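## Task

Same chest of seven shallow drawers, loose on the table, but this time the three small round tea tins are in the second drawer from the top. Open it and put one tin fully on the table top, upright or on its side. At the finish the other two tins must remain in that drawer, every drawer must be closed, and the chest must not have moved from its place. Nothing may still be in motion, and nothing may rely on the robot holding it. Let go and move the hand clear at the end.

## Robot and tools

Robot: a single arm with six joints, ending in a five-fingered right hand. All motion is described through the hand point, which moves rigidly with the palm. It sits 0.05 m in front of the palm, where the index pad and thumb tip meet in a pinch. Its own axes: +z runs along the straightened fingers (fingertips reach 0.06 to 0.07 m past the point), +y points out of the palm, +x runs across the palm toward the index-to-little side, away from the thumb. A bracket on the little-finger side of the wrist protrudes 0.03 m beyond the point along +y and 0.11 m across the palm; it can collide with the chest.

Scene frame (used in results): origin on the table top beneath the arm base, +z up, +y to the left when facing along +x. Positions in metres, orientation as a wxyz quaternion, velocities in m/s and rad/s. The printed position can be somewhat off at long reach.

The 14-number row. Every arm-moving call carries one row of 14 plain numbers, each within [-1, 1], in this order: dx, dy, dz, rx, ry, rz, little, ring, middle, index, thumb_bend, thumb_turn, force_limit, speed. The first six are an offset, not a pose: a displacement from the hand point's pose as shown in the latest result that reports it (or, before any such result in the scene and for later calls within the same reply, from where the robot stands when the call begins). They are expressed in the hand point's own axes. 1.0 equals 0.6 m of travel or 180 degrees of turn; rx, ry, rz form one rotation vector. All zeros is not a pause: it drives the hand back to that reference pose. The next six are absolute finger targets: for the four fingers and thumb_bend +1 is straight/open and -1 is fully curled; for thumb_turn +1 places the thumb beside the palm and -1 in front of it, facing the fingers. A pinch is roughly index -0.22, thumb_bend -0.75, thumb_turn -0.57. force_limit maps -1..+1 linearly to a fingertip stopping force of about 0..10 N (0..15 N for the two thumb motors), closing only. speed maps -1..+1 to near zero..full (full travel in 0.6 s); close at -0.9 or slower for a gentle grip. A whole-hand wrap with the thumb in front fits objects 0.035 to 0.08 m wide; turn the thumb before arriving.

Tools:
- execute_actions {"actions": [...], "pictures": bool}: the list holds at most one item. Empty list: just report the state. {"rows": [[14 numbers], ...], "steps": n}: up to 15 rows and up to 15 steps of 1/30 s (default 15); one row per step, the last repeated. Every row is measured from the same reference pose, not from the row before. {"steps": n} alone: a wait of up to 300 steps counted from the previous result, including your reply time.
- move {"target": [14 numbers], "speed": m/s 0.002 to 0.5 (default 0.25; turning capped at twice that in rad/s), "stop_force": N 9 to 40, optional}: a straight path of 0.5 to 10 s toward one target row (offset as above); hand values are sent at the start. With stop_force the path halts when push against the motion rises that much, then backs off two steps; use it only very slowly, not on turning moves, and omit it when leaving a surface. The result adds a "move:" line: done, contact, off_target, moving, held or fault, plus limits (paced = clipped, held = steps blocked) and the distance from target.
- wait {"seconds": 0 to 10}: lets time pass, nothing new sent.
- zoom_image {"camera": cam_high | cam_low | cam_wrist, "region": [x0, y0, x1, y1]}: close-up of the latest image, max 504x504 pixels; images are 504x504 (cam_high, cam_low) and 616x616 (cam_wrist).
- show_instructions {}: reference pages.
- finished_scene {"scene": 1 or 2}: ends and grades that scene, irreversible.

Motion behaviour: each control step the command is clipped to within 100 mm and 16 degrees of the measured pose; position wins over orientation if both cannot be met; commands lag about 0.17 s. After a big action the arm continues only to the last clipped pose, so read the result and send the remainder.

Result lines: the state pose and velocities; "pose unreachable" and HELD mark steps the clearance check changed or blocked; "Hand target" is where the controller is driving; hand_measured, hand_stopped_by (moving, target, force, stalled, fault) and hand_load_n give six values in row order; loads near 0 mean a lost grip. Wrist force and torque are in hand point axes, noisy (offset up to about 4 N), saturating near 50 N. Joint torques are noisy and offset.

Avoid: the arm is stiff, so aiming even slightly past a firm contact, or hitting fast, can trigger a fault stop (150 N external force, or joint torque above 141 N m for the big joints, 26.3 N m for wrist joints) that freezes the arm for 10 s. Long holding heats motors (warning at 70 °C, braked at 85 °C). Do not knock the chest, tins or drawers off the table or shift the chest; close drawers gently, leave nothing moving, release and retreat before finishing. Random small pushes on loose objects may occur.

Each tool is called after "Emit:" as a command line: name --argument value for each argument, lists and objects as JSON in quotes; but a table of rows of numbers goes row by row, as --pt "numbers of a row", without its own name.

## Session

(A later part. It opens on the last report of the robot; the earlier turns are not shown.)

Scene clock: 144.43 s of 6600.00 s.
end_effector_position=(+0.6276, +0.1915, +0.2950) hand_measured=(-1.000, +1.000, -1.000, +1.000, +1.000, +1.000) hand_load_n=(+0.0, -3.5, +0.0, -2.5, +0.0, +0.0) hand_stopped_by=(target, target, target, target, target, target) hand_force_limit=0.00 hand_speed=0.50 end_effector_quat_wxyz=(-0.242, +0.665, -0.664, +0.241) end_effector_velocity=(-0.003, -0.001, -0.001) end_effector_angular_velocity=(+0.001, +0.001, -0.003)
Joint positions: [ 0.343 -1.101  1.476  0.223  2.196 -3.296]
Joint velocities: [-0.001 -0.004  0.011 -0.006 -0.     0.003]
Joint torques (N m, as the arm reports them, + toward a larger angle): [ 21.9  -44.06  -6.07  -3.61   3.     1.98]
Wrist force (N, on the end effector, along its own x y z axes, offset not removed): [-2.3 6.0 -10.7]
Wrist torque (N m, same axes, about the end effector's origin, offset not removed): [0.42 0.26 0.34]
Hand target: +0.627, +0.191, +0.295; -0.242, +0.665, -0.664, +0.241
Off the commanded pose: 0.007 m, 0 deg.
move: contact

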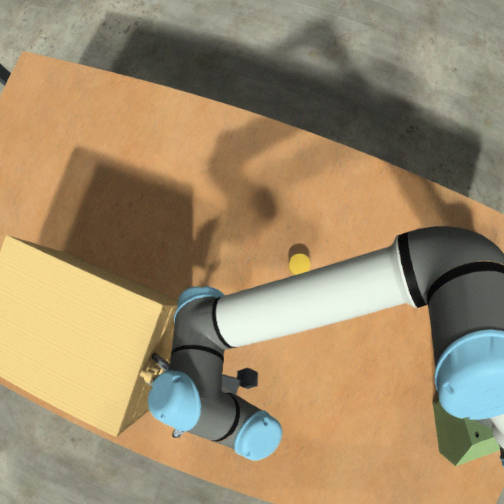

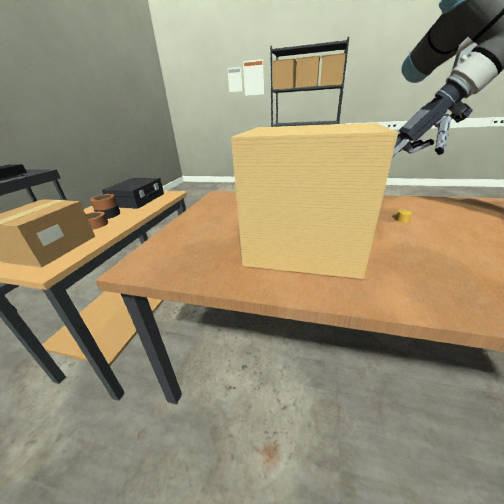

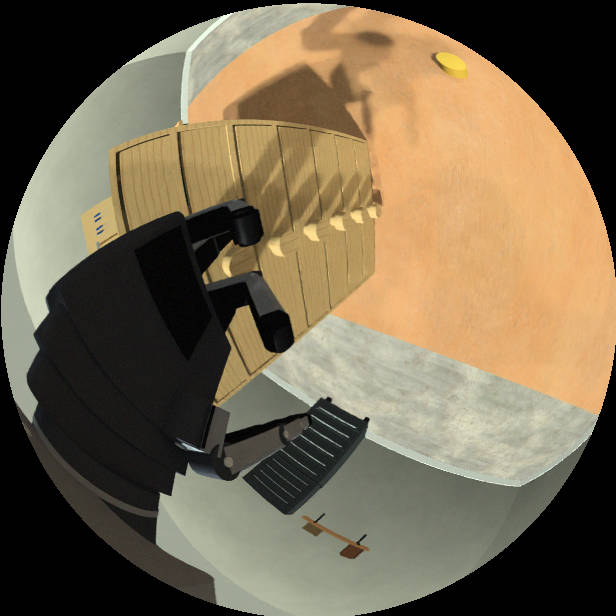

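Emit:
move --target '[0,0.22,-0.185,0,0,0,-1,1,-1,1,1,1,0,0.5]' --speed 0.15

Emit:
zoom_image --camera "cam_high" --region '[90,280,250,440]'

Emit:
zoom_image --camera "cam_wrist" --region '[120,90,380,350]'

Emit:
zoom_image --camera "cam_low" --region '[340,110,440,230]'

Scene clock: 147.50 s of 6600.00 s.
end_effector_position=(+0.4554, +0.1915, +0.2952) hand_measured=(-1.000, +1.000, -1.000, +1.000, +1.000, +1.000) hand_load_n=(+0.0, +0.0, +0.0, +0.0, +0.0, +0.0) hand_stopped_by=(target, target, target, target, target, target) hand_force_limit=0.00 hand_speed=0.50 end_effector_quat_wxyz=(-0.242, +0.665, -0.664, +0.241) end_effector_velocity=(-0.003, +0.000, -0.000) end_effector_angular_velocity=(-0.001, +0.000, +0.001)
Joint positions: [ 0.48  -1.311  1.938  0.037  2.307 -3.192]
Joint velocities: [ 0.003 -0.002  0.006 -0.002  0.002  0.001]
Joint torques (N m, as the arm reports them, + toward a larger angle): [ 28.68 -34.2    2.74  -1.67   2.4    1.65]
Wrist force (N, on the end effector, along its own x y z axes, offset not removed): [3.7 0.7 -1.1]
Wrist torque (N m, same axes, about the end effector's origin, offset not removed): [0.22 -0.25 0.42]
Hand target: +0.455, +0.192, +0.295; -0.242, +0.665, -0.664, +0.241
Off the commanded pose: 0.000 m, 0 deg.
move: done

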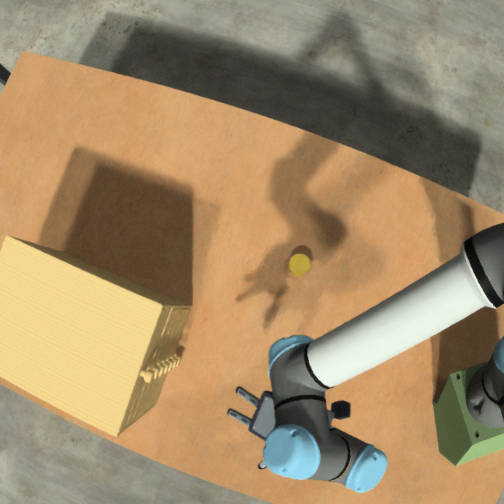

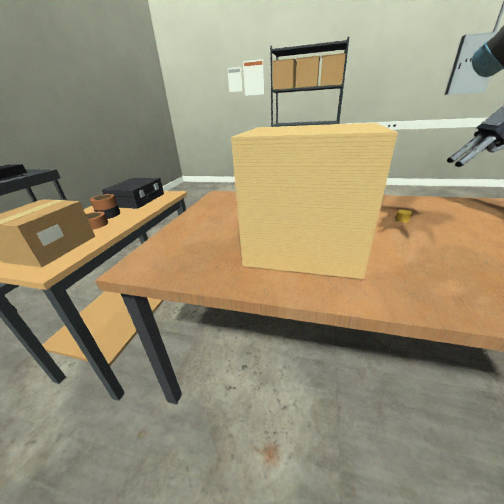

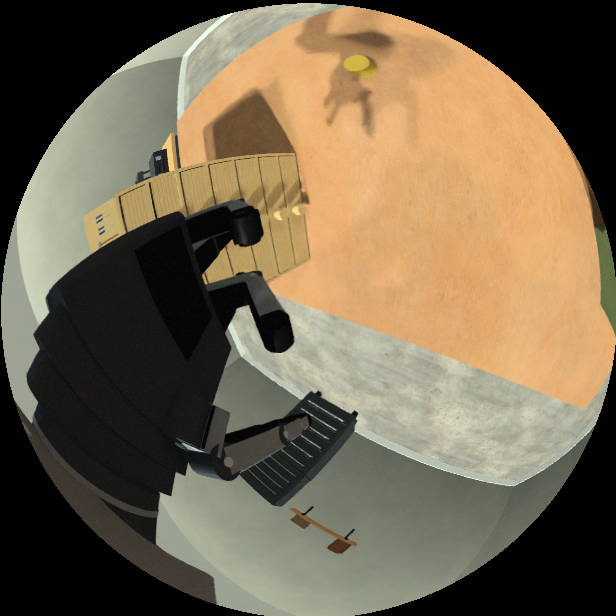

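Region (90, 280, 250, 440) of cam_high's 504x504 image, scaled by 3.150, with more detail than that image has.

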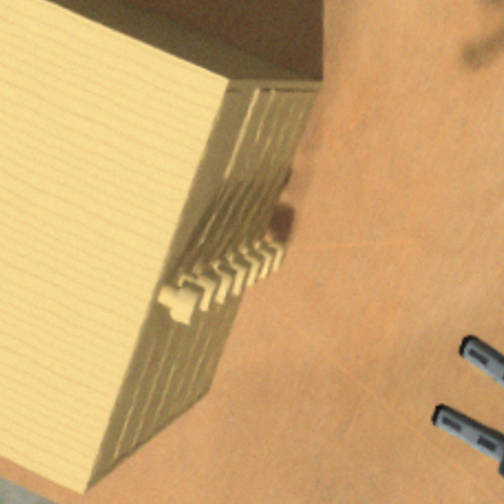

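Region (120, 90, 380, 350) of cam_wrist's 616x616 image, scaled by 1.938, with more detail than that image has.

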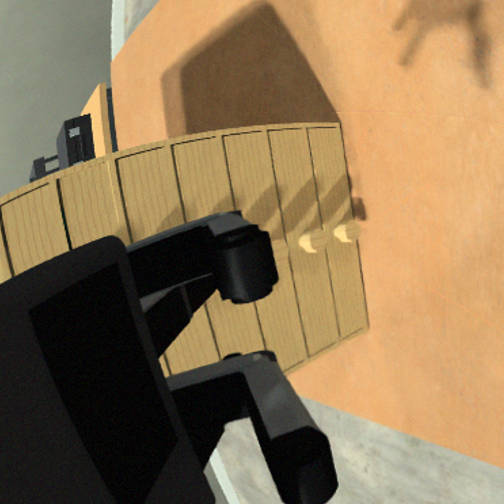

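Region (340, 110, 440, 230) of cam_low's 504x504 image, scaled by 4.200, with more detail than that image has.

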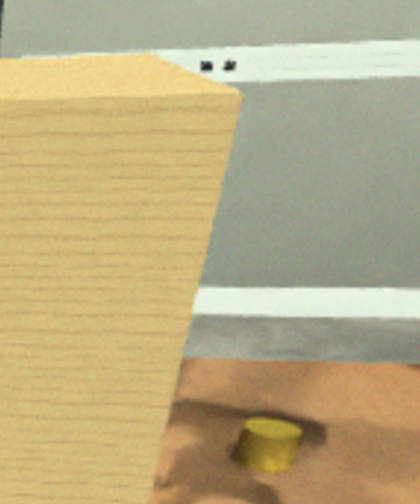

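Emit:
zoom_image --camera "cam_high" --region '[140,295,200,355]'

Emit:
zoom_image --camera "cam_wrist" --region '[110,150,210,250]'

Region (140, 295, 200, 355) of cam_high's 504x504 image, scaled by 8.400, with more detail than that image has.

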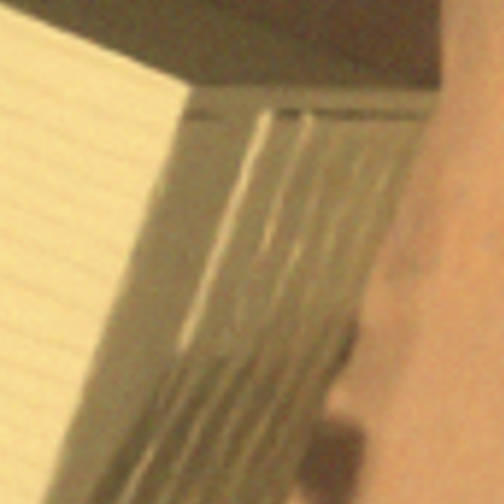

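Region (110, 150, 210, 250) of cam_wrist's 616x616 image, scaled by 5.040, with more detail than that image has.

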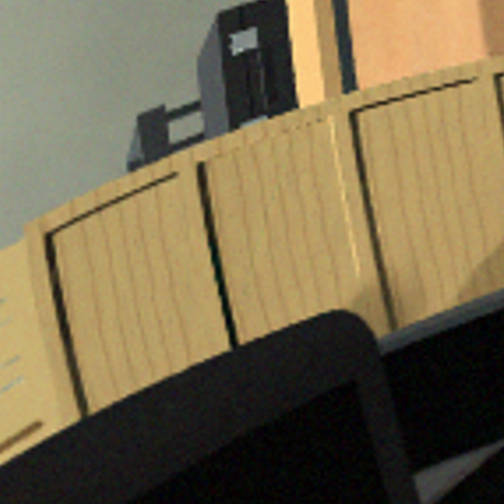

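Emit:
move --target '[0,-0.2107,0.1769,0,0,0,-1,1,-1,1,1,1,0,0.5]' --speed 0.15

Emit:
zoom_image --camera "cam_wrist" --region '[100,110,280,290]'

Emit:
move --target '[0,-0.018,0.015,0,0,0,-1,1,-1,1,1,1,0,0.5]' --speed 0.005 --stop_force 14

Scene clock: 154.37 s of 6600.00 s.
end_effector_position=(+0.6202, +0.1915, +0.2951) hand_measured=(-1.000, +1.000, -1.000, +1.000, +1.000, +1.000) hand_load_n=(+0.0, +0.0, +0.0, +0.0, +0.0, +0.0) hand_stopped_by=(target, target, target, target, target, target) hand_force_limit=0.00 hand_speed=0.50 end_effector_quat_wxyz=(-0.242, +0.665, -0.664, +0.241) end_effector_velocity=(+0.002, +0.000, -0.000) end_effector_angular_velocity=(-0.000, +0.002, +0.000)
Joint positions: [ 0.348 -1.113  1.5    0.212  2.2   -3.293]
Joint velocities: [-0.001  0.004 -0.007  0.005 -0.     0.   ]
Joint torques (N m, as the arm reports them, + toward a larger angle): [  9.18 -22.01 -29.26   2.66  -2.91  -1.58]
Wrist force (N, on the end effector, along its own x y z axes, offset not removed): [2.0 1.6 -1.3]
Wrist torque (N m, same axes, about the end effector's origin, offset not removed): [0.31 -0.01 0.52]
Hand target: +0.620, +0.192, +0.295; -0.242, +0.665, -0.664, +0.241
Off the commanded pose: 0.000 m, 0 deg.
After step 90, 2.20 s passed at rest.
move: done

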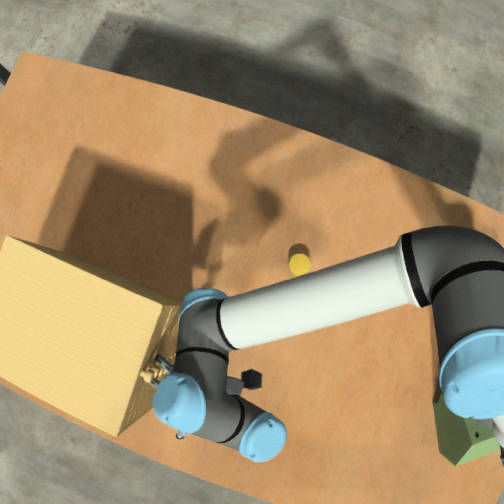

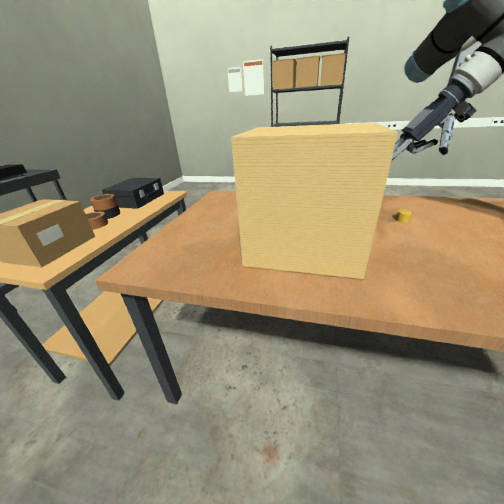

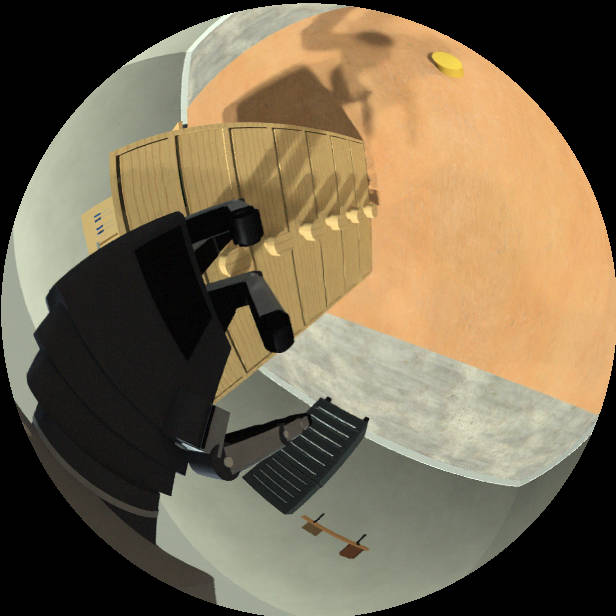

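Region (100, 110, 280, 290) of cam_wrist's 616x616 image, scaled by 2.800, with more detail than that image has.

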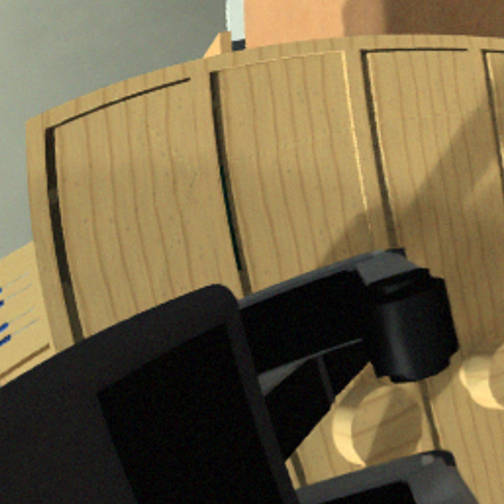

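Scene clock: 156.30 s of 6600.00 s.
end_effector_position=(+0.6278, +0.1916, +0.2949) hand_measured=(-1.000, +1.000, -1.000, +1.000, +1.000, +1.000) hand_load_n=(+0.0, -4.0, +0.0, -3.0, +0.0, +0.0) hand_stopped_by=(target, target, target, target, target, target) hand_force_limit=0.00 hand_speed=0.50 end_effector_quat_wxyz=(-0.242, +0.665, -0.664, +0.241) end_effector_velocity=(-0.002, +0.001, -0.001) end_effector_angular_velocity=(+0.000, -0.000, +0.000)
Joint positions: [ 0.343 -1.101  1.475  0.224  2.196 -3.296]
Joint velocities: [ 0.001 -0.002  0.007 -0.005  0.     0.   ]
Joint torques (N m, as the arm reports them, + toward a larger angle): [ 14.37 -44.03  -6.67  -4.63   0.98   0.98]
Wrist force (N, on the end effector, along its own x y z axes, offset not removed): [-0.6 8.7 -18.3]
Wrist torque (N m, same axes, about the end effector's origin, offset not removed): [1.14 0.16 0.43]
Hand target: +0.628, +0.192, +0.295; -0.242, +0.665, -0.664, +0.241
Off the commanded pose: 0.006 m, 0 deg.
move: contact

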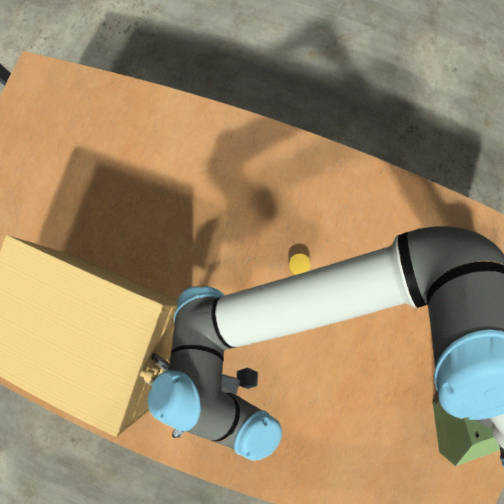

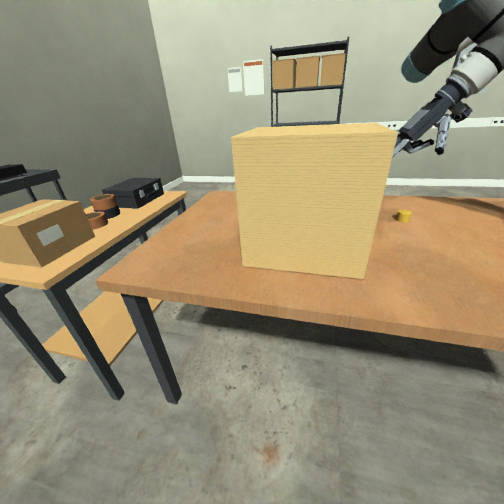

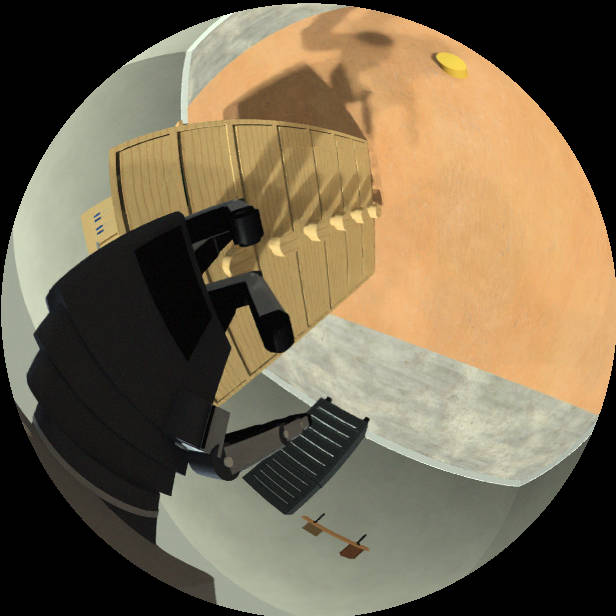

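The drawer hit a hard stop at the same position on the second push, so it is fully shut. Backing away now.

Emit:
move --target '[0,0.2,-0.168,0,0,0,-1,1,-1,1,1,1,0,0.5]' --speed 0.15

Scene clock: 158.70 s of 6600.00 s.
end_effector_position=(+0.4714, +0.1915, +0.2951) hand_measured=(-1.000, +1.000, -1.000, +1.000, +1.000, +1.000) hand_load_n=(+0.0, +0.0, +0.0, +0.0, +0.0, +0.0) hand_stopped_by=(target, target, target, target, target, target) hand_force_limit=0.00 hand_speed=0.50 end_effector_quat_wxyz=(-0.241, +0.665, -0.664, +0.241) end_effector_velocity=(-0.003, -0.000, -0.001) end_effector_angular_velocity=(-0.002, +0.001, +0.001)
Joint positions: [ 0.463 -1.297  1.901  0.05   2.293 -3.207]
Joint velocities: [ 0.001 -0.002  0.006 -0.002  0.002  0.001]
Joint torques (N m, as the arm reports them, + toward a larger angle): [ 29.63 -33.36   0.84  -1.64   2.35   1.78]
Wrist force (N, on the end effector, along its own x y z axes, offset not removed): [0.6 0.2 -1.0]
Wrist torque (N m, same axes, about the end effector's origin, offset not removed): [0.13 0.21 0.33]
Hand target: +0.471, +0.191, +0.295; -0.242, +0.665, -0.664, +0.241
Off the commanded pose: 0.000 m, 0 deg.
move: done

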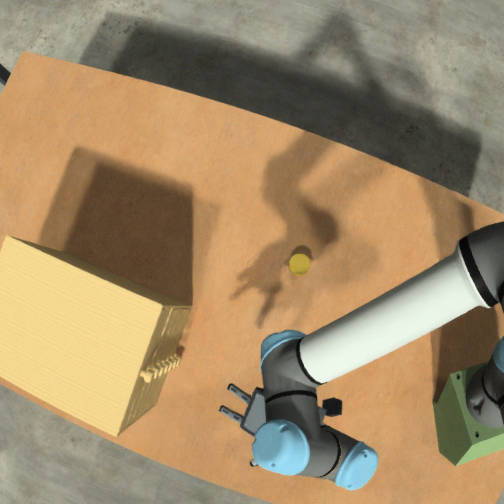

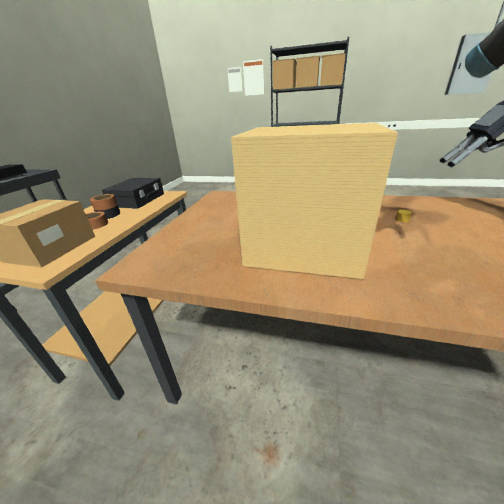

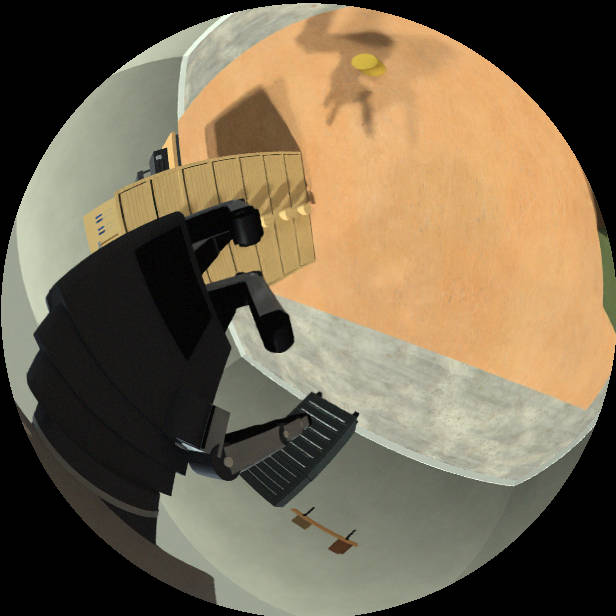

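Emit:
finished_scene --scene 2

The scene is finished: the task was done.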